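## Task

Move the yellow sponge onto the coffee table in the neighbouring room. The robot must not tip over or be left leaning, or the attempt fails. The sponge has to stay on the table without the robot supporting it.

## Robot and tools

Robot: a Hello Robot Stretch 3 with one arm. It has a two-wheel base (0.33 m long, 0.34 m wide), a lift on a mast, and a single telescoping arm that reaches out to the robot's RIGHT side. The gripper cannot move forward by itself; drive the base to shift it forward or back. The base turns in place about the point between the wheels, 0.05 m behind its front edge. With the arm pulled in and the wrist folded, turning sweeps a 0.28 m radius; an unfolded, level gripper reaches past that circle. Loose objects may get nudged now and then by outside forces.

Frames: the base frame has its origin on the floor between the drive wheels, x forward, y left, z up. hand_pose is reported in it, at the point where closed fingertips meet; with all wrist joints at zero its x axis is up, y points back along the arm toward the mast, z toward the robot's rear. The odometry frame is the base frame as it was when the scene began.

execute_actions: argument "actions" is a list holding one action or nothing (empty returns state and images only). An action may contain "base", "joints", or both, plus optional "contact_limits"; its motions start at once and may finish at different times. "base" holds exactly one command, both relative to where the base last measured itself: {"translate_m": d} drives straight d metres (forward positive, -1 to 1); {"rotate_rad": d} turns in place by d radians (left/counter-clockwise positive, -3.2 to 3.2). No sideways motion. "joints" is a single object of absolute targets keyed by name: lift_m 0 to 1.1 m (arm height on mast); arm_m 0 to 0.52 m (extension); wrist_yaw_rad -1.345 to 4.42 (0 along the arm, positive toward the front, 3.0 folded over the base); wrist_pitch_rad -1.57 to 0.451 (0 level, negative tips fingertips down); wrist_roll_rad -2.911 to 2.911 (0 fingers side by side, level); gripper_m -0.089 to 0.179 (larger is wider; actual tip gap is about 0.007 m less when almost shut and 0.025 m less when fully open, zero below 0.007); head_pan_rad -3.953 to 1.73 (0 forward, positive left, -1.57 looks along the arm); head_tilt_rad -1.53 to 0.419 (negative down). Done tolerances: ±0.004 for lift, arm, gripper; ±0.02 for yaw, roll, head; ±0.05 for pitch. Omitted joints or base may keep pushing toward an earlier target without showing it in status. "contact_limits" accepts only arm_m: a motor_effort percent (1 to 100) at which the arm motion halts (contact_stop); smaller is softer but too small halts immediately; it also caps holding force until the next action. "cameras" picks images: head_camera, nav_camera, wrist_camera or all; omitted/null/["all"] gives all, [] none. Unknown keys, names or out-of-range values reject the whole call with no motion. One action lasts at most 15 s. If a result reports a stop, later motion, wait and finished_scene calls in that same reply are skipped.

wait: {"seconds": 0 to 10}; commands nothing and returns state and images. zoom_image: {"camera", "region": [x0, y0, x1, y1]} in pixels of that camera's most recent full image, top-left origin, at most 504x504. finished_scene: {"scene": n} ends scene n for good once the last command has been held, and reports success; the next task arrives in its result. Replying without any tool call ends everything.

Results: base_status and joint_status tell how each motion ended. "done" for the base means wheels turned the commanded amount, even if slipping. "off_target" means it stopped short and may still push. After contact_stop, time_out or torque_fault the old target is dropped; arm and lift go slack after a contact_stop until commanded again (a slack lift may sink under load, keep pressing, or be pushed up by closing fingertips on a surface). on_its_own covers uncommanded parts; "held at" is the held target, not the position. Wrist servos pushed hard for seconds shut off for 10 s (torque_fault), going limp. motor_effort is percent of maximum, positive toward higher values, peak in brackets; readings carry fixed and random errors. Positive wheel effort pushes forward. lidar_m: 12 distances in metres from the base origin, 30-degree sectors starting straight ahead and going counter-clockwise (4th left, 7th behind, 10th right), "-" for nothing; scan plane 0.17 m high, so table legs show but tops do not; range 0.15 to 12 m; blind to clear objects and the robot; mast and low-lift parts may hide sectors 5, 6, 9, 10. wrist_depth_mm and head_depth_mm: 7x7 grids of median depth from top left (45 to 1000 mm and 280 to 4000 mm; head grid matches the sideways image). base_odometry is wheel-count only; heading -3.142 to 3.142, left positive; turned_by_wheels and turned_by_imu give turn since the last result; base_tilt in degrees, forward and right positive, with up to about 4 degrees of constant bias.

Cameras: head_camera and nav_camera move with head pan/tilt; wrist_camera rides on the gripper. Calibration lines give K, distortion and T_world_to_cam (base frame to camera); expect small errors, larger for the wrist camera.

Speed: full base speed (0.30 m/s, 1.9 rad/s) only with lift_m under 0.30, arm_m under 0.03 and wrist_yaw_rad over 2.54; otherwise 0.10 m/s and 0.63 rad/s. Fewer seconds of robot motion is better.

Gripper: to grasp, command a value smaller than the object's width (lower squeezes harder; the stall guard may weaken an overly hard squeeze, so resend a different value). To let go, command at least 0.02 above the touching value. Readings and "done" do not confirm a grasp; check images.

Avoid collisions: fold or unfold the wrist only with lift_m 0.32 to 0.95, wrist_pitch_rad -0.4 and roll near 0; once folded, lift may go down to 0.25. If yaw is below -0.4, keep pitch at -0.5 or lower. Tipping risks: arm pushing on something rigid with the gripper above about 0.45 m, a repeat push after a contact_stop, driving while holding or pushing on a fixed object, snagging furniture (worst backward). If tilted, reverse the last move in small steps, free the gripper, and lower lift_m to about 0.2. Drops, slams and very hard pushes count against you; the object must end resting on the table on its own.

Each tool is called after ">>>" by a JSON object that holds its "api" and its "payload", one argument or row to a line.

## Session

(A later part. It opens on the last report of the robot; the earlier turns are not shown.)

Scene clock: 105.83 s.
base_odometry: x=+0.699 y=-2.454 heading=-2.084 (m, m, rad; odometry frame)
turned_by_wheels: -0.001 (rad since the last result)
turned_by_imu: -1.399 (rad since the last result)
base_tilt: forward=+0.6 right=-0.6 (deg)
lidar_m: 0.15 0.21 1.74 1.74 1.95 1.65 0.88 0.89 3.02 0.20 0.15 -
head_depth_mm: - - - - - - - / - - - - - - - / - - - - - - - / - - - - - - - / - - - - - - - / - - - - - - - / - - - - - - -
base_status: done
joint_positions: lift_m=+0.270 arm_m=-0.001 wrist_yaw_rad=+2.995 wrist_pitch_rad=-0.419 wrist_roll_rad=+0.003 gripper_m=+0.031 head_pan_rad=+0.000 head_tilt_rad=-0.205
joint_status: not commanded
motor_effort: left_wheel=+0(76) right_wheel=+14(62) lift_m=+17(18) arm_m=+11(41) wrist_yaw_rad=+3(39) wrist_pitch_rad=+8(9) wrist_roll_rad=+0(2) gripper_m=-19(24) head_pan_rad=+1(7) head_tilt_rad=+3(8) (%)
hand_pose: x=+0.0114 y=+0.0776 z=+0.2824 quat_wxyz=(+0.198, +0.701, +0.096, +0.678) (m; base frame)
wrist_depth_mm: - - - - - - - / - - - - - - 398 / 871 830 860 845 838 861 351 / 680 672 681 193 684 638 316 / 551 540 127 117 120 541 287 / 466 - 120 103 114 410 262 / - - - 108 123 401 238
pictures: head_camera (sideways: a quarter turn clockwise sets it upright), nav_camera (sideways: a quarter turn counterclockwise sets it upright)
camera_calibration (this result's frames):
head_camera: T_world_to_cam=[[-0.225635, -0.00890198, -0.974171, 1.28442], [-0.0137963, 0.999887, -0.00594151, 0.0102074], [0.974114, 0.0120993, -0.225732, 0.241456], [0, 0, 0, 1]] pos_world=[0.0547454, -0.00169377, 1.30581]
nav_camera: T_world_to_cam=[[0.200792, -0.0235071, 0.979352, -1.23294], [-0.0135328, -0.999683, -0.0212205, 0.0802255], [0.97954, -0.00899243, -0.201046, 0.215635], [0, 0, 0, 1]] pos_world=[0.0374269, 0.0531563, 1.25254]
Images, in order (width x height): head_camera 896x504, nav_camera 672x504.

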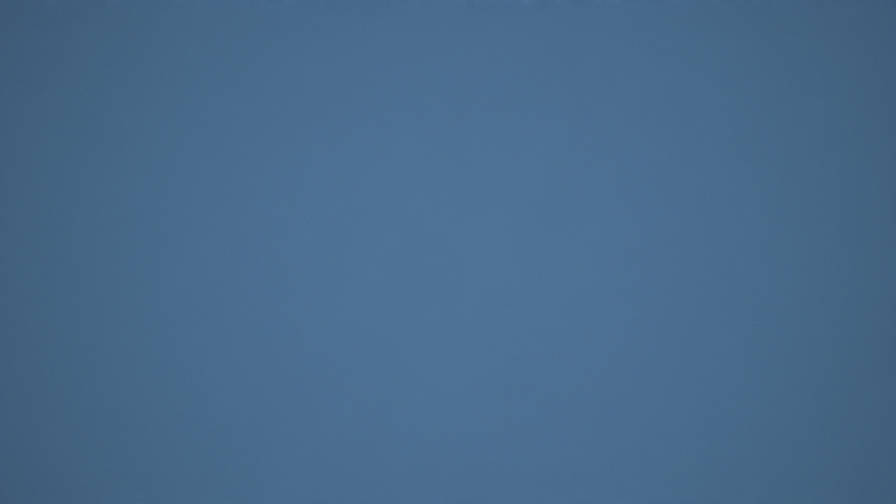

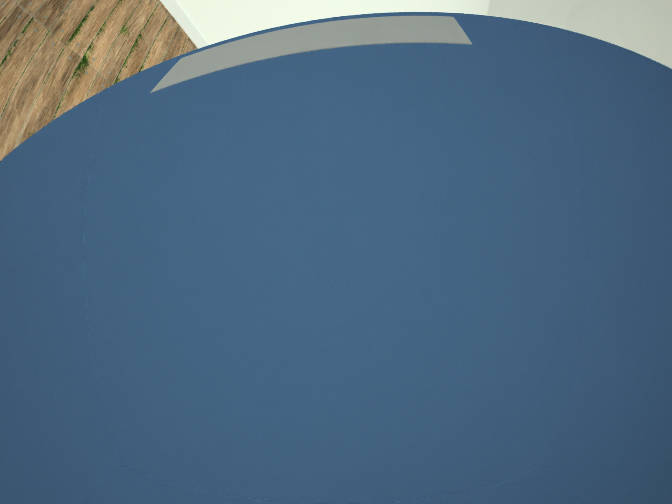

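Got deflected by the door. Back up slightly, turn left.

>>> {"api": "execute_actions", "payload": {
  "actions": [
    {"base":{"translate_m":-0.15}}
  ],
  "cameras": []
}}

>>> {"api": "execute_actions", "payload": {
  "actions": [
    {"base":{"rotate_rad":1.4}}
  ],
  "cameras": ["nav_camera","head_camera"]
}}

Scene clock: 111.30 s.
base_odometry: x=+0.772 y=-2.323 heading=-2.084 (m, m, rad; odometry frame)
turned_by_wheels: +0.000 (rad since the last result)
turned_by_imu: +0.000 (rad since the last result)
base_tilt: forward=+0.7 right=-0.5 (deg)
lidar_m: 0.28 0.40 1.77 1.77 1.79 1.50 0.76 0.74 2.74 0.46 0.28 0.27
head_depth_mm: - - - - - - - / - - - - - - - / - - - - - - 286 / - - - - 284 291 303 / - - 284 289 300 313 327 / - 287 297 310 324 339 356 / 294 306 320 336 352 370 389
base_status: done
joint_positions: lift_m=+0.270 arm_m=+0.000 wrist_yaw_rad=+2.998 wrist_pitch_rad=-0.419 wrist_roll_rad=+0.003 gripper_m=+0.031 head_pan_rad=+0.000 head_tilt_rad=-0.205
joint_status: not commanded
motor_effort: left_wheel=+0(6) right_wheel=+1(9) lift_m=+17(17) arm_m=+5(10) wrist_yaw_rad=+2(3) wrist_pitch_rad=+7(8) wrist_roll_rad=+0(0) gripper_m=-20(19) head_pan_rad=-1(1) head_tilt_rad=+2(3) (%)
hand_pose: x=+0.0109 y=+0.0773 z=+0.2824 quat_wxyz=(+0.197, +0.701, +0.097, +0.678) (m; base frame)
wrist_depth_mm: - - - - - - - / - - - - - - - / 849 845 861 870 873 869 858 / 665 681 663 194 671 671 647 / 547 551 126 117 120 548 536 / 465 - 120 103 113 481 460 / - - - 108 123 411 419
pictures: none
No camera images: the call's "cameras" was empty. Leave "cameras" out to get every camera's image.

Scene clock: 113.40 s.
base_odometry: x=+0.772 y=-2.323 heading=-0.684 (m, m, rad; odometry frame)
turned_by_wheels: +1.400 (rad since the last result)
turned_by_imu: +1.392 (rad since the last result)
base_tilt: forward=+0.6 right=-0.5 (deg)
lidar_m: 1.76 1.85 1.54 1.26 1.02 2.18 2.63 0.30 0.27 0.27 0.34 1.83
head_depth_mm: 1560 1625 1676 1729 1795 1880 1711 / 1571 1619 1675 1728 1808 1868 1713 / 1553 1612 1681 1747 1801 1870 1718 / 1576 1627 1684 1744 1804 1886 1720 / 1585 1624 1679 1754 1813 1878 1725 / 1584 1630 1678 1748 1829 1886 1726 / 1578 1635 1689 1753 1821 1892 1737
base_status: done
joint_positions: lift_m=+0.270 arm_m=+0.000 wrist_yaw_rad=+2.998 wrist_pitch_rad=-0.419 wrist_roll_rad=+0.003 gripper_m=+0.031 head_pan_rad=+0.000 head_tilt_rad=-0.205
joint_status: not commanded
motor_effort: left_wheel=-3(8) right_wheel=+2(8) lift_m=+17(17) arm_m=+4(4) wrist_yaw_rad=+2(1) wrist_pitch_rad=+7(7) wrist_roll_rad=+0(0) gripper_m=-19(19) head_pan_rad=+0(0) head_tilt_rad=+3(3) (%)
hand_pose: x=+0.0109 y=+0.0772 z=+0.2824 quat_wxyz=(+0.197, +0.701, +0.097, +0.678) (m; base frame)
wrist_depth_mm: 629 - - - - - - / - 667 - - - - - / 853 755 846 857 832 854 856 / 668 656 677 191 666 684 676 / 547 547 126 117 119 557 555 / 470 - 120 103 114 480 468 / - - - 108 123 409 412
pictures: head_camera (sideways: a quarter turn clockwise sets it upright), nav_camera (sideways: a quarter turn counterclockwise sets it upright)
camera_calibration (this result's frames):
head_camera: T_world_to_cam=[[-0.225635, -0.00890198, -0.974171, 1.28442], [-0.0137963, 0.999887, -0.00594151, 0.0102074], [0.974114, 0.0120993, -0.225732, 0.241456], [0, 0, 0, 1]] pos_world=[0.0547454, -0.00169377, 1.30581]
nav_camera: T_world_to_cam=[[0.200792, -0.0235071, 0.979352, -1.23294], [-0.0135328, -0.999683, -0.0212205, 0.0802255], [0.97954, -0.00899244, -0.201046, 0.215635], [0, 0, 0, 1]] pos_world=[0.0374269, 0.0531563, 1.25254]
Images, in order (width x height): head_camera 896x504, nav_camera 672x504.

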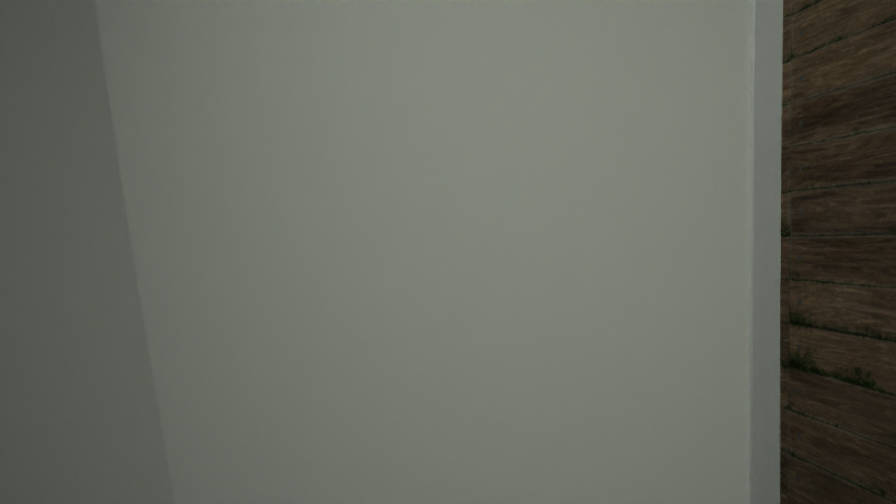

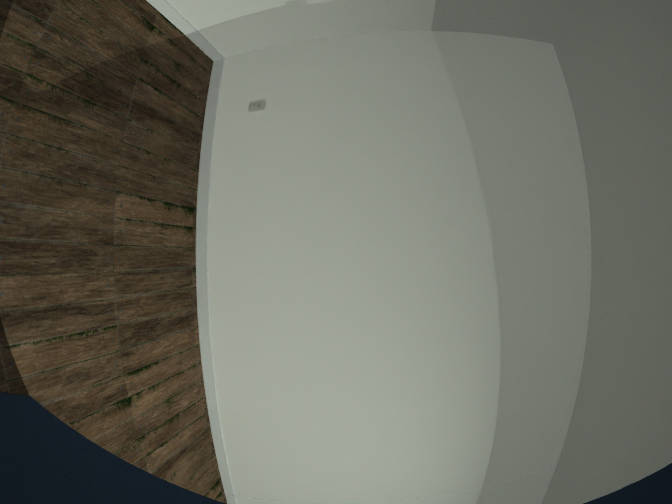

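>>> {"api": "execute_actions", "payload": {
  "actions": [
    {"base":{"translate_m":0.8},"joints":{"head_pan_rad":-1.3,"head_tilt_rad":-0.4}}
  ],
  "cameras": ["nav_camera","head_camera"]
}}

Scene clock: 121.97 s.
base_odometry: x=+1.392 y=-2.829 heading=-0.684 (m, m, rad; odometry frame)
turned_by_wheels: +0.000 (rad since the last result)
turned_by_imu: -0.003 (rad since the last result)
base_tilt: forward=+0.7 right=-0.5 (deg)
lidar_m: 0.97 1.01 1.41 1.48 1.54 1.30 0.96 0.61 0.57 1.56 1.34 1.00
head_depth_mm: 1879 1996 2121 2208 1829 1769 1427 / 1920 2065 2184 2297 1825 1771 1423 / 1964 2123 2234 2405 2339 1765 1421 / 2027 2167 2321 2516 2367 1773 1426 / 2079 2198 2324 2514 2374 1773 1426 / 1771 1833 1903 1967 2049 1769 1433 / 1484 1537 1572 1626 1687 1663 1428
base_status: done
joint_positions: lift_m=+0.270 arm_m=+0.000 wrist_yaw_rad=+2.998 wrist_pitch_rad=-0.419 wrist_roll_rad=+0.003 gripper_m=+0.031 head_pan_rad=-1.293 head_tilt_rad=-0.396
joint_status: all done
motor_effort: left_wheel=-2(5) right_wheel=+2(7) lift_m=+17(17) arm_m=+3(4) wrist_yaw_rad=+2(2) wrist_pitch_rad=+7(7) wrist_roll_rad=+0(1) gripper_m=-19(19) head_pan_rad=-4(39) head_tilt_rad=-3(23) (%)
hand_pose: x=+0.0109 y=+0.0772 z=+0.2824 quat_wxyz=(+0.197, +0.701, +0.097, +0.678) (m; base frame)
wrist_depth_mm: - - - - - - - / - - - - - - - / 872 852 859 857 848 856 865 / 664 662 677 192 677 671 674 / 548 553 127 117 119 557 558 / 465 - 120 103 114 487 475 / - - - 108 123 408 410
pictures: head_camera (sideways: a quarter turn clockwise sets it upright), nav_camera (sideways: a quarter turn counterclockwise sets it upright)
camera_calibration (this result's frames):
head_camera: T_world_to_cam=[[-0.119957, 0.387599, -0.91399, 1.2052], [0.957359, 0.288884, -0.00314082, 0.000635982], [0.26282, -0.875393, -0.405725, 0.480048], [0, 0, 0, 1]] pos_world=[0.0177967, -0.0470858, 1.29631]
nav_camera: T_world_to_cam=[[0.0823597, -0.37399, 0.923768, -1.15962], [-0.965946, -0.258089, -0.0183681, 0.0823167], [0.245284, -0.890798, -0.382511, 0.456289], [0, 0, 0, 1]] pos_world=[0.0630992, -0.00598082, 1.24727]
Images, in order (width x height): head_camera 896x504, nav_camera 672x504.

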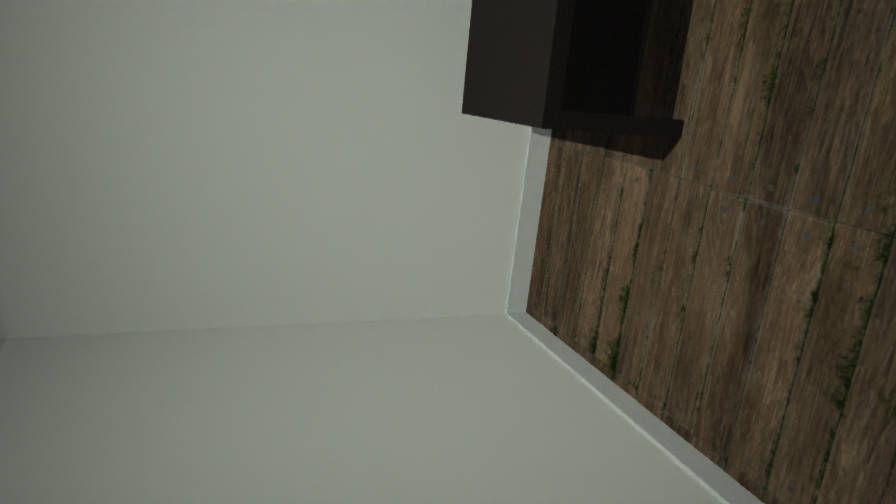

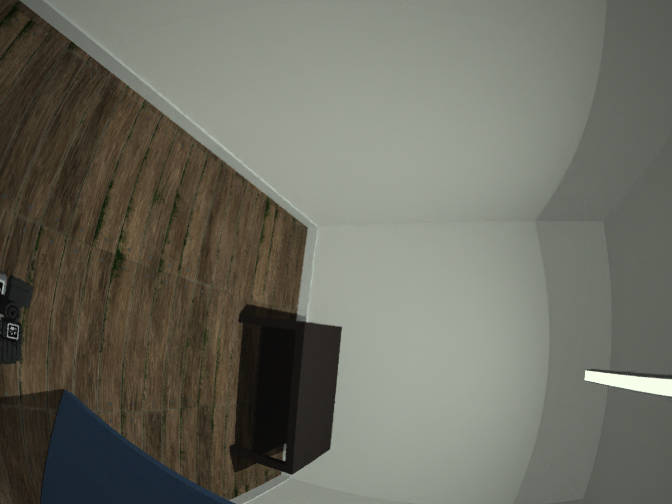

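>>> {"api": "execute_actions", "payload": {
  "actions": [
    {"base":{"translate_m":0.15}}
  ],
  "cameras": []
}}

>>> {"api": "execute_actions", "payload": {
  "actions": [
    {"base":{"rotate_rad":-1.57}}
  ],
  "cameras": []
}}

>>> {"api": "execute_actions", "payload": {
  "actions": [
    {"base":{"translate_m":1.0}}
  ],
  "cameras": []
}}

>>> {"api": "execute_actions", "payload": {
  "actions": [
    {"base":{"rotate_rad":1.57}}
  ],
  "cameras": []
}}

>>> {"api": "execute_actions", "payload": {
  "actions": [
    {"base":{"translate_m":-0.45}}
  ],
  "cameras": []
}}

>>> {"api": "execute_actions", "payload": {
  "actions": [
    {"joints":{"lift_m":0.6,"head_pan_rad":-1.57,"head_tilt_rad":-0.9}}
  ],
  "cameras": []
}}

>>> {"api": "execute_actions", "payload": {
  "actions": [
    {"joints":{"wrist_yaw_rad":0}}
  ],
  "cameras": []
}}

>>> {"api": "execute_actions", "payload": {
  "actions": [
    {"joints":{"wrist_pitch_rad":0,"arm_m":0.35}}
  ]
}}

Scene clock: 134.30 s.
base_odometry: x=+1.509 y=-2.924 heading=-0.684 (m, m, rad; odometry frame)
turned_by_wheels: +0.000 (rad since the last result)
turned_by_imu: -0.001 (rad since the last result)
base_tilt: forward=+0.7 right=-0.6 (deg)
lidar_m: 0.82 0.86 1.19 1.47 1.54 1.44 1.05 0.67 0.68 1.56 1.14 0.85
head_depth_mm: 1881 1993 2124 2227 1792 1768 1424 / 1931 2062 2171 2349 2359 1772 1415 / 1977 2106 2252 2418 2365 1773 1427 / 2045 2184 2328 2518 2347 1767 1418 / 1864 1927 2033 2140 2143 1773 1430 / 1494 1550 1605 1667 1748 1721 1427 / 1251 1289 1324 1371 1426 1460 1407
base_status: done
joint_positions: lift_m=+0.270 arm_m=+0.000 wrist_yaw_rad=+2.998 wrist_pitch_rad=-0.419 wrist_roll_rad=+0.003 gripper_m=+0.031 head_pan_rad=-1.293 head_tilt_rad=-0.396
joint_status: not commanded
motor_effort: left_wheel=-2(8) right_wheel=+2(6) lift_m=+17(17) arm_m=+4(3) wrist_yaw_rad=+2(1) wrist_pitch_rad=+7(7) wrist_roll_rad=+0(0) gripper_m=-19(19) head_pan_rad=-4(3) head_tilt_rad=-3(2) (%)
hand_pose: x=+0.0109 y=+0.0772 z=+0.2824 quat_wxyz=(+0.197, +0.701, +0.097, +0.678) (m; base frame)
wrist_depth_mm: - - - - - - 877 / - - - - - - 909 / 862 841 853 857 840 866 829 / 668 654 189 195 672 673 677 / 550 546 127 117 119 554 555 / 467 - 120 103 114 483 480 / - - - 107 123 407 414
pictures: none
No camera images: the call's "cameras" was empty. Leave "cameras" out to get every camera's image.

Scene clock: 136.67 s.
base_odometry: x=+1.508 y=-2.924 heading=-2.254 (m, m, rad; odometry frame)
turned_by_wheels: -1.570 (rad since the last result)
turned_by_imu: -1.562 (rad since the last result)
base_tilt: forward=+0.6 right=-0.6 (deg)
lidar_m: 1.56 1.13 0.84 0.82 0.86 1.21 1.47 1.54 1.44 1.03 0.67 0.70
head_depth_mm: 3271 3465 3678 3475 2323 1775 1426 / 3313 3517 3816 3486 2366 1777 1428 / 962 1039 1122 1225 1338 1481 1426 / 842 896 962 1032 1119 1218 1319 / 750 791 839 894 954 1024 1109 / 672 706 743 787 834 888 953 / 612 641 669 701 741 786 835
base_status: done
joint_positions: lift_m=+0.270 arm_m=+0.000 wrist_yaw_rad=+2.998 wrist_pitch_rad=-0.419 wrist_roll_rad=+0.003 gripper_m=+0.031 head_pan_rad=-1.293 head_tilt_rad=-0.396
joint_status: not commanded
motor_effort: left_wheel=+3(10) right_wheel=-1(6) lift_m=+17(17) arm_m=+4(3) wrist_yaw_rad=+1(2) wrist_pitch_rad=+8(7) wrist_roll_rad=+0(0) gripper_m=-18(19) head_pan_rad=-5(5) head_tilt_rad=-2(2) (%)
hand_pose: x=+0.0109 y=+0.0772 z=+0.2824 quat_wxyz=(+0.197, +0.701, +0.097, +0.678) (m; base frame)
wrist_depth_mm: 770 - 793 809 823 815 838 / 831 834 862 879 895 901 899 / 853 868 875 855 849 865 870 / 653 677 187 193 673 679 677 / 548 551 127 117 119 550 557 / 464 - 120 103 114 480 474 / - - - 108 123 402 410
pictures: none
No camera images: the call's "cameras" was empty. Leave "cameras" out to get every camera's image.

Scene clock: 141.77 s.
base_odometry: x=+0.877 y=-3.699 heading=-2.254 (m, m, rad; odometry frame)
turned_by_wheels: +0.000 (rad since the last result)
turned_by_imu: -0.003 (rad since the last result)
base_tilt: forward=+0.7 right=-0.5 (deg)
lidar_m: 0.57 1.08 0.81 0.78 0.82 1.16 2.46 0.70 0.70 1.33 1.07 1.34
head_depth_mm: 1082 1150 1219 1309 1404 1519 1421 / 1119 1181 1265 1354 1460 1576 1429 / 1143 1221 1306 1404 1519 1629 1428 / 1182 1258 1352 1445 1570 1679 1429 / 1216 1302 1394 1505 1649 1717 1432 / 1255 1351 1448 1570 1711 1614 1355 / 1300 1384 1503 1638 1785 1169 1240
base_status: done
joint_positions: lift_m=+0.270 arm_m=+0.000 wrist_yaw_rad=+2.998 wrist_pitch_rad=-0.419 wrist_roll_rad=+0.003 gripper_m=+0.031 head_pan_rad=-1.293 head_tilt_rad=-0.396
joint_status: not commanded
motor_effort: left_wheel=+2(11) right_wheel=-1(4) lift_m=+18(17) arm_m=+3(3) wrist_yaw_rad=+2(2) wrist_pitch_rad=+7(7) wrist_roll_rad=+0(0) gripper_m=-19(19) head_pan_rad=-2(4) head_tilt_rad=-2(3) (%)
hand_pose: x=+0.0109 y=+0.0772 z=+0.2824 quat_wxyz=(+0.197, +0.701, +0.097, +0.678) (m; base frame)
wrist_depth_mm: 733 - 756 748 768 801 808 / 795 848 856 848 859 902 871 / 809 849 871 844 839 845 853 / 666 662 658 193 674 675 673 / 546 553 127 117 119 550 554 / 469 - 120 103 114 490 468 / - - - 108 123 406 412
pictures: none
No camera images: the call's "cameras" was empty. Leave "cameras" out to get every camera's image.

Scene clock: 144.03 s.
base_odometry: x=+0.877 y=-3.699 heading=-0.684 (m, m, rad; odometry frame)
turned_by_wheels: +1.570 (rad since the last result)
turned_by_imu: +1.560 (rad since the last result)
base_tilt: forward=+0.7 right=-0.5 (deg)
lidar_m: 0.79 0.82 1.15 2.46 0.70 0.70 1.33 1.07 1.33 0.57 1.09 0.81
head_depth_mm: 1050 1113 1188 1271 1364 1163 934 / 1078 1144 1222 1311 1416 1539 1388 / 1105 1175 1266 1357 1458 1592 1420 / 1145 1215 1301 1400 1515 1639 1431 / 1173 1251 1342 1453 1583 1685 1427 / 1208 1292 1391 1498 1597 1667 1428 / 1201 1240 1272 1320 1361 1414 1388
base_status: done
joint_positions: lift_m=+0.270 arm_m=+0.000 wrist_yaw_rad=+2.998 wrist_pitch_rad=-0.419 wrist_roll_rad=+0.003 gripper_m=+0.031 head_pan_rad=-1.293 head_tilt_rad=-0.396
joint_status: not commanded
motor_effort: left_wheel=-2(8) right_wheel=+2(7) lift_m=+17(17) arm_m=+3(3) wrist_yaw_rad=+2(1) wrist_pitch_rad=+7(7) wrist_roll_rad=+0(0) gripper_m=-19(19) head_pan_rad=-4(3) head_tilt_rad=-3(2) (%)
hand_pose: x=+0.0109 y=+0.0772 z=+0.2824 quat_wxyz=(+0.197, +0.701, +0.097, +0.678) (m; base frame)
wrist_depth_mm: - - - - - - 856 / - - - - - - 832 / 841 842 861 848 837 851 802 / 633 661 678 193 674 663 687 / 557 541 127 117 119 558 552 / 467 - 120 103 114 481 470 / - - - 108 123 406 408
pictures: none
No camera images: the call's "cameras" was empty. Leave "cameras" out to get every camera's image.

Scene clock: 147.27 s.
base_odometry: x=+0.528 y=-3.415 heading=-0.684 (m, m, rad; odometry frame)
turned_by_wheels: +0.000 (rad since the last result)
turned_by_imu: +0.000 (rad since the last result)
base_tilt: forward=+0.6 right=-0.5 (deg)
lidar_m: 1.23 1.29 1.80 0.48 0.53 0.91 0.89 0.92 0.73 1.28 0.66 1.27
head_depth_mm: 1043 1104 1178 1254 1354 1161 934 / 1067 1137 1212 1305 1409 1163 935 / 1098 1172 1249 1339 1451 1161 932 / 1135 1207 1301 1397 1496 1160 935 / 1165 1240 1341 1434 1559 1203 937 / 1196 1276 1388 1506 1632 1712 1020 / 1239 1323 1439 1564 1704 1787 1436
base_status: done
joint_positions: lift_m=+0.270 arm_m=+0.000 wrist_yaw_rad=+2.998 wrist_pitch_rad=-0.419 wrist_roll_rad=+0.003 gripper_m=+0.031 head_pan_rad=-1.293 head_tilt_rad=-0.396
joint_status: not commanded
motor_effort: left_wheel=-2(10) right_wheel=+2(4) lift_m=+17(17) arm_m=+3(4) wrist_yaw_rad=+2(2) wrist_pitch_rad=+8(7) wrist_roll_rad=+0(0) gripper_m=-19(18) head_pan_rad=-2(2) head_tilt_rad=-3(2) (%)
hand_pose: x=+0.0109 y=+0.0772 z=+0.2824 quat_wxyz=(+0.197, +0.701, +0.097, +0.678) (m; base frame)
wrist_depth_mm: 575 - 493 - - - - / 661 604 530 - - - - / 740 678 589 843 838 844 896 / 674 677 619 193 662 661 679 / 549 544 126 117 119 545 554 / 471 - 120 103 114 492 468 / - - - 108 123 405 407
pictures: none
No camera images: the call's "cameras" was empty. Leave "cameras" out to get every camera's image.

Scene clock: 151.10 s.
base_odometry: x=+0.528 y=-3.415 heading=-0.684 (m, m, rad; odometry frame)
turned_by_wheels: +0.000 (rad since the last result)
turned_by_imu: -0.001 (rad since the last result)
base_tilt: forward=+0.7 right=-0.5 (deg)
lidar_m: 1.23 1.29 1.80 0.48 0.53 0.91 0.88 0.93 0.73 1.28 0.66 1.28
head_depth_mm: 1141 1314 1286 1078 1267 1248 1140 / 1135 1314 1287 1080 1257 1280 - / 1137 1312 1292 1076 1260 1277 1085 / 1138 1319 1294 1078 1262 1264 - / 1145 1315 1293 1083 1261 1255 1104 / 1150 1318 1295 1082 1265 1255 1121 / 1152 1335 1504 1088 1100 1258 1125
base_status: not commanded
joint_positions: lift_m=+0.599 arm_m=+0.000 wrist_yaw_rad=+2.998 wrist_pitch_rad=-0.419 wrist_roll_rad=+0.003 gripper_m=+0.031 head_pan_rad=-1.563 head_tilt_rad=-0.889
joint_status: all done
motor_effort: left_wheel=-2(2) right_wheel=+2(2) lift_m=+27(29) arm_m=+3(3) wrist_yaw_rad=+1(1) wrist_pitch_rad=+7(8) wrist_roll_rad=+0(0) gripper_m=-19(19) head_pan_rad=-4(22) head_tilt_rad=-6(39) (%)
hand_pose: x=+0.0109 y=+0.0772 z=+0.6117 quat_wxyz=(+0.197, +0.701, +0.097, +0.678) (m; base frame)
wrist_depth_mm: 574 - 487 - - - - / 648 598 532 - - - - / 754 681 581 - - - - / 875 769 615 192 - - - / 968 916 127 117 119 - - / 846 860 134 103 114 877 856 / 741 762 731 108 122 737 752
pictures: none
No camera images: the call's "cameras" was empty. Leave "cameras" out to get every camera's image.

Scene clock: 153.60 s.
base_odometry: x=+0.528 y=-3.415 heading=-0.684 (m, m, rad; odometry frame)
turned_by_wheels: +0.000 (rad since the last result)
turned_by_imu: -0.001 (rad since the last result)
base_tilt: forward=+0.7 right=-0.6 (deg)
lidar_m: 1.23 1.29 1.79 0.48 0.53 0.91 0.89 0.93 0.73 1.28 0.66 1.27
head_depth_mm: 1137 1310 1286 1081 1269 1252 1134 / 1137 1313 1286 1076 1265 1277 - / 1143 1311 1295 1080 1234 1275 - / 1143 1316 1289 1077 973 1232 1118 / 1139 1317 1294 1081 1270 1258 1122 / 1146 1325 1293 1083 1268 1261 1122 / 1155 1336 1502 1083 1105 1261 1119
base_status: not commanded
joint_positions: lift_m=+0.599 arm_m=+0.000 wrist_yaw_rad=+0.003 wrist_pitch_rad=-0.419 wrist_roll_rad=+0.003 gripper_m=+0.031 head_pan_rad=-1.563 head_tilt_rad=-0.889
joint_status: all done
motor_effort: left_wheel=-2(2) right_wheel=+2(2) lift_m=+27(27) arm_m=+3(3) wrist_yaw_rad=-2(3) wrist_pitch_rad=+8(7) wrist_roll_rad=+0(1) gripper_m=-19(19) head_pan_rad=-3(2) head_tilt_rad=-6(6) (%)
hand_pose: x=-0.0208 y=-0.3689 z=+0.6117 quat_wxyz=(+0.691, +0.148, -0.692, -0.147) (m; base frame)
wrist_depth_mm: - - 969 916 942 908 889 / - - 813 803 804 830 993 / - 588 591 590 591 598 991 / 503 462 463 193 472 470 476 / 945 530 129 117 119 424 425 / 828 582 655 103 113 701 529 / 751 735 710 108 123 727 613
pictures: none
No camera images: the call's "cameras" was empty. Leave "cameras" out to get every camera's image.

Scene clock: 157.37 s.
base_odometry: x=+0.528 y=-3.415 heading=-0.684 (m, m, rad; odometry frame)
turned_by_wheels: +0.000 (rad since the last result)
turned_by_imu: -0.001 (rad since the last result)
base_tilt: forward=+0.7 right=-0.5 (deg)
lidar_m: 1.23 1.29 1.80 0.48 0.53 0.91 0.89 0.93 0.72 1.28 0.67 1.28
head_depth_mm: 1138 1313 1280 1080 1257 1251 1136 / 1138 1317 1284 1108 - - 1131 / 1146 1316 1439 - 1260 1259 1119 / 1144 1316 1238 1051 1268 1254 1112 / 1147 1320 1296 1078 1268 1258 1114 / 1142 1323 1292 1081 1265 1257 1122 / 1147 1327 1486 1079 1106 1253 1124
base_status: not commanded
joint_positions: lift_m=+0.599 arm_m=+0.350 wrist_yaw_rad=+0.002 wrist_pitch_rad=-0.027 wrist_roll_rad=+0.003 gripper_m=+0.031 head_pan_rad=-1.563 head_tilt_rad=-0.889
joint_status: all done
motor_effort: left_wheel=-2(2) right_wheel=+2(2) lift_m=+27(27) arm_m=+5(4) wrist_yaw_rad=+0(1) wrist_pitch_rad=+11(11) wrist_roll_rad=-1(0) gripper_m=-19(19) head_pan_rad=-4(2) head_tilt_rad=-6(6) (%)
hand_pose: x=-0.0210 y=-0.7501 z=+0.7070 quat_wxyz=(+0.706, +0.011, -0.708, -0.009) (m; base frame)
wrist_depth_mm: 676 653 653 634 624 603 600 / 692 687 651 654 645 628 623 / 745 730 696 687 672 660 635 / 759 747 721 192 707 691 668 / 802 789 129 117 120 733 699 / 849 548 513 103 114 742 716 / 430 437 426 108 122 452 464
pictures: head_camera (sideways: a quarter turn clockwise sets it upright), nav_camera (sideways: a quarter turn counterclockwise sets it upright), wrist_camera
camera_calibration (this result's frames):
head_camera: T_world_to_cam=[[-0.0151131, 0.790073, -0.612826, 0.811974], [0.999736, 0.0225338, 0.00439639, -0.00943472], [0.0172828, -0.612598, -0.790206, 0.981705], [0, 0, 0, 1]] pos_world=[0.0047371, -0.0399159, 1.27339]
nav_camera: T_world_to_cam=[[-0.0174299, -0.774346, 0.632523, -0.779333], [-0.999841, 0.0158099, -0.00819703, 0.0692732], [-0.0036528, -0.632565, -0.774498, 0.967753], [0, 0, 0, 1]] pos_world=[0.0592135, 0.00759871, 1.24304]
wrist_camera: T_world_to_cam=[[-0.998448, -0.0360802, 0.0424325, -0.0707217], [-0.0502723, 0.255786, -0.965425, 0.898354], [0.0239791, -0.96606, -0.257203, -0.381055], [0, 0, 0, 1]] pos_world=[-0.0163122, -0.60046, 0.772286]
Images, in order (width x height): head_camera 896x504, nav_camera 672x504, wrist_camera 644x364.

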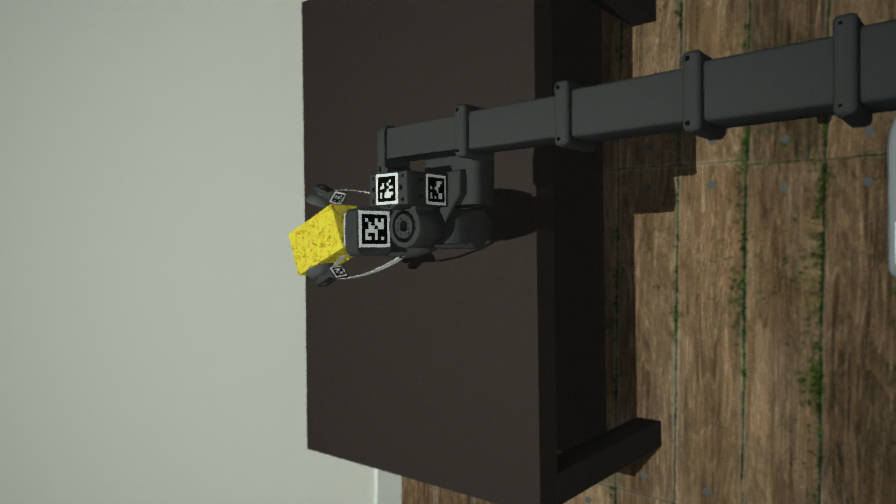

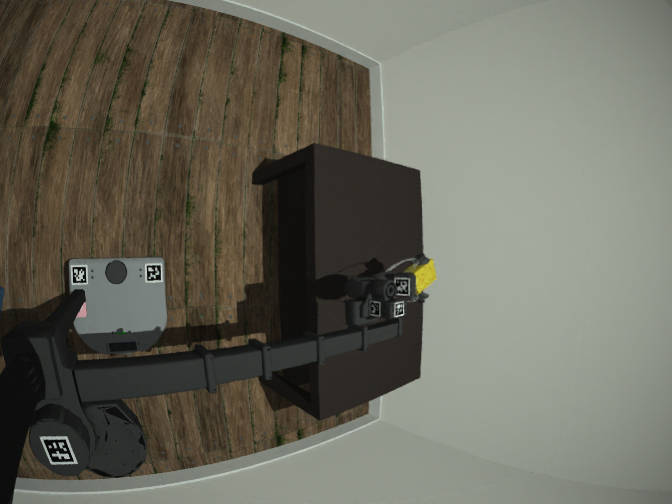

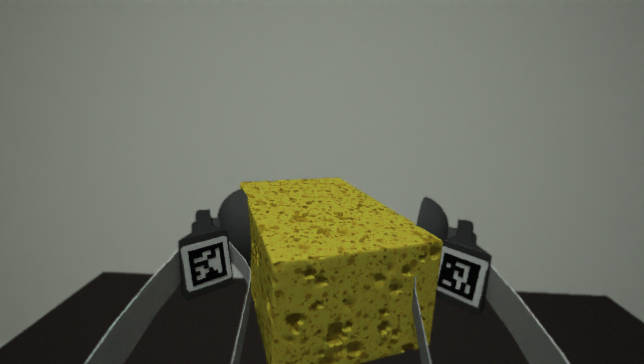

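>>> {"api": "execute_actions", "payload": {
  "actions": [
    {"joints":{"lift_m":0.385}}
  ],
  "cameras": []
}}

>>> {"api": "execute_actions", "payload": {
  "actions": [
    {"joints":{"gripper_m":0.15}}
  ],
  "cameras": []
}}

>>> {"api": "execute_actions", "payload": {
  "actions": [
    {"joints":{"lift_m":0.55}}
  ],
  "cameras": ["head_camera","wrist_camera"]
}}

Scene clock: 164.87 s.
base_odometry: x=+0.528 y=-3.415 heading=-0.684 (m, m, rad; odometry frame)
turned_by_wheels: +0.000 (rad since the last result)
turned_by_imu: -0.001 (rad since the last result)
base_tilt: forward=+0.6 right=-0.5 (deg)
lidar_m: 1.23 1.29 1.80 0.48 0.53 0.91 0.89 0.93 0.73 1.28 0.66 1.27
head_depth_mm: 1139 1304 1281 1078 1262 1248 1123 / 1135 1315 1284 1079 1263 1254 1124 / 1140 1322 1292 1077 1351 1256 1114 / 1137 1317 1296 1052 1277 1250 1117 / 1141 1319 1291 1077 1265 1251 1119 / 1148 1322 1290 1079 1263 1257 1116 / 1150 1329 1497 1080 1104 1262 1118
base_status: not commanded
joint_positions: lift_m=+0.386 arm_m=+0.350 wrist_yaw_rad=+0.002 wrist_pitch_rad=-0.027 wrist_roll_rad=+0.003 gripper_m=+0.031 head_pan_rad=-1.563 head_tilt_rad=-0.889
joint_status: all done
motor_effort: left_wheel=-2(2) right_wheel=+2(2) lift_m=+7(25) arm_m=+3(4) wrist_yaw_rad=-1(1) wrist_pitch_rad=+10(11) wrist_roll_rad=-1(0) gripper_m=-19(18) head_pan_rad=-4(3) head_tilt_rad=-6(6) (%)
hand_pose: x=-0.0210 y=-0.7501 z=+0.4934 quat_wxyz=(+0.706, +0.010, -0.708, -0.009) (m; base frame)
wrist_depth_mm: 685 660 644 625 621 610 602 / 703 694 682 674 660 650 625 / 730 701 704 679 684 660 651 / 394 407 411 193 439 448 470 / 250 256 129 117 119 274 277 / 184 184 168 102 113 206 199 / 145 146 142 108 122 152 155
pictures: none
No camera images: the call's "cameras" was empty. Leave "cameras" out to get every camera's image.

Scene clock: 166.57 s.
base_odometry: x=+0.528 y=-3.415 heading=-0.684 (m, m, rad; odometry frame)
turned_by_wheels: +0.000 (rad since the last result)
turned_by_imu: +0.000 (rad since the last result)
base_tilt: forward=+0.7 right=-0.6 (deg)
lidar_m: 1.23 1.29 1.80 0.48 0.53 0.92 0.89 0.93 0.73 1.29 0.66 1.27
head_depth_mm: 1131 1318 1287 1077 1258 1254 1118 / 1137 1312 1288 1079 1264 1253 1128 / 1142 1320 1288 1093 1351 1255 1119 / 1140 1316 1294 1055 1275 1254 1121 / 1149 1313 1296 1085 1258 1256 1120 / 1144 1324 1296 1082 1265 1252 1115 / 1149 1332 1494 1083 1106 1257 1120
base_status: not commanded
joint_positions: lift_m=+0.386 arm_m=+0.350 wrist_yaw_rad=+0.002 wrist_pitch_rad=-0.027 wrist_roll_rad=+0.003 gripper_m=+0.150 head_pan_rad=-1.563 head_tilt_rad=-0.889
joint_status: all done
motor_effort: left_wheel=-2(2) right_wheel=+2(2) lift_m=+7(7) arm_m=+4(5) wrist_yaw_rad=-1(2) wrist_pitch_rad=+10(11) wrist_roll_rad=+0(0) gripper_m=-1(84) head_pan_rad=-2(3) head_tilt_rad=-6(7) (%)
hand_pose: x=-0.0210 y=-0.7502 z=+0.4934 quat_wxyz=(+0.706, +0.010, -0.708, -0.009) (m; base frame)
wrist_depth_mm: 671 655 648 634 630 612 600 / 708 692 667 663 634 638 622 / 742 710 690 684 685 665 647 / 394 402 412 425 435 451 475 / 252 273 181 152 267 293 278 / 193 176 169 110 125 190 199 / - 146 144 110 132 152 153
pictures: none
No camera images: the call's "cameras" was empty. Leave "cameras" out to get every camera's image.

Scene clock: 168.90 s.
base_odometry: x=+0.528 y=-3.415 heading=-0.684 (m, m, rad; odometry frame)
turned_by_wheels: +0.000 (rad since the last result)
turned_by_imu: +0.000 (rad since the last result)
base_tilt: forward=+0.7 right=-0.5 (deg)
lidar_m: 1.23 1.29 1.80 0.48 0.53 0.92 0.89 0.93 0.73 1.28 0.67 1.27
head_depth_mm: 1138 1313 1287 1079 1261 1250 1133 / 1136 1313 1289 1080 1260 - - / 1140 1313 1295 - 1261 1255 1118 / 1144 1308 1287 1051 1258 1256 1115 / 1145 1326 1292 1080 1263 1265 1120 / 1147 1325 1290 1081 1268 1258 1121 / 1144 1326 1505 1084 1107 1260 1121
base_status: not commanded
joint_positions: lift_m=+0.549 arm_m=+0.350 wrist_yaw_rad=+0.002 wrist_pitch_rad=-0.026 wrist_roll_rad=+0.003 gripper_m=+0.150 head_pan_rad=-1.563 head_tilt_rad=-0.889
joint_status: all done
motor_effort: left_wheel=-2(2) right_wheel=+2(2) lift_m=+27(28) arm_m=+3(4) wrist_yaw_rad=+0(1) wrist_pitch_rad=+10(10) wrist_roll_rad=+0(0) gripper_m=-1(0) head_pan_rad=-3(3) head_tilt_rad=-6(6) (%)
hand_pose: x=-0.0210 y=-0.7502 z=+0.6573 quat_wxyz=(+0.706, +0.010, -0.708, -0.009) (m; base frame)
wrist_depth_mm: 681 661 641 638 617 612 617 / 687 690 670 664 641 634 617 / 725 697 703 705 654 662 659 / 766 752 727 713 696 698 685 / 802 780 764 766 730 730 706 / 677 446 476 476 489 483 515 / 368 370 380 376 384 385 388
pictures: head_camera (sideways: a quarter turn clockwise sets it upright), wrist_camera
camera_calibration (this result's frames):
head_camera: T_world_to_cam=[[-0.015113, 0.790073, -0.612826, 0.811974], [0.999736, 0.0225337, 0.00439639, -0.00943472], [0.0172827, -0.612598, -0.790206, 0.981705], [0, 0, 0, 1]] pos_world=[0.0047371, -0.0399158, 1.27339]
wrist_camera: T_world_to_cam=[[-0.998448, -0.0360226, 0.0424788, -0.0686037], [-0.0502697, 0.254474, -0.965772, 0.849679], [0.0239799, -0.966408, -0.25589, -0.39499], [0, 0, 0, 1]] pos_world=[-0.0163123, -0.600415, 0.722437]
Images, in order (width x height): head_camera 896x504, wrist_camera 644x364.

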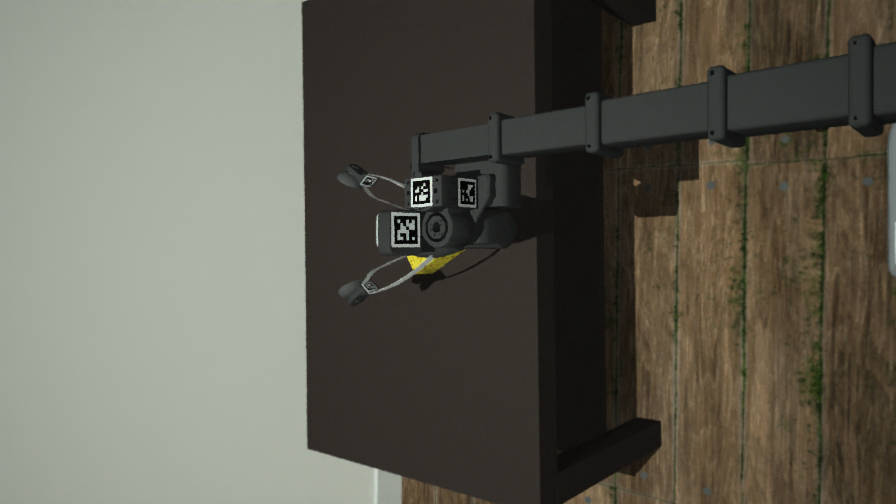

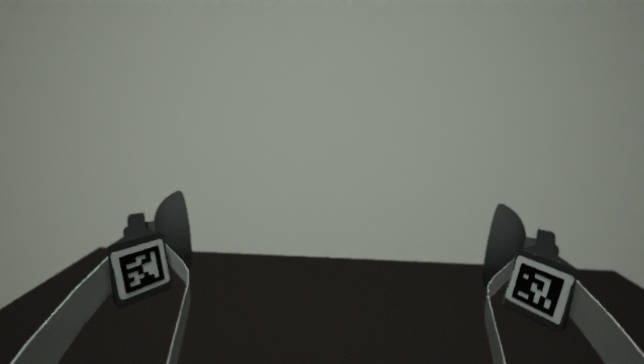

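>>> {"api": "finished_scene", "payload": {
  "scene": 1
}}

The scene is finished: the task was done.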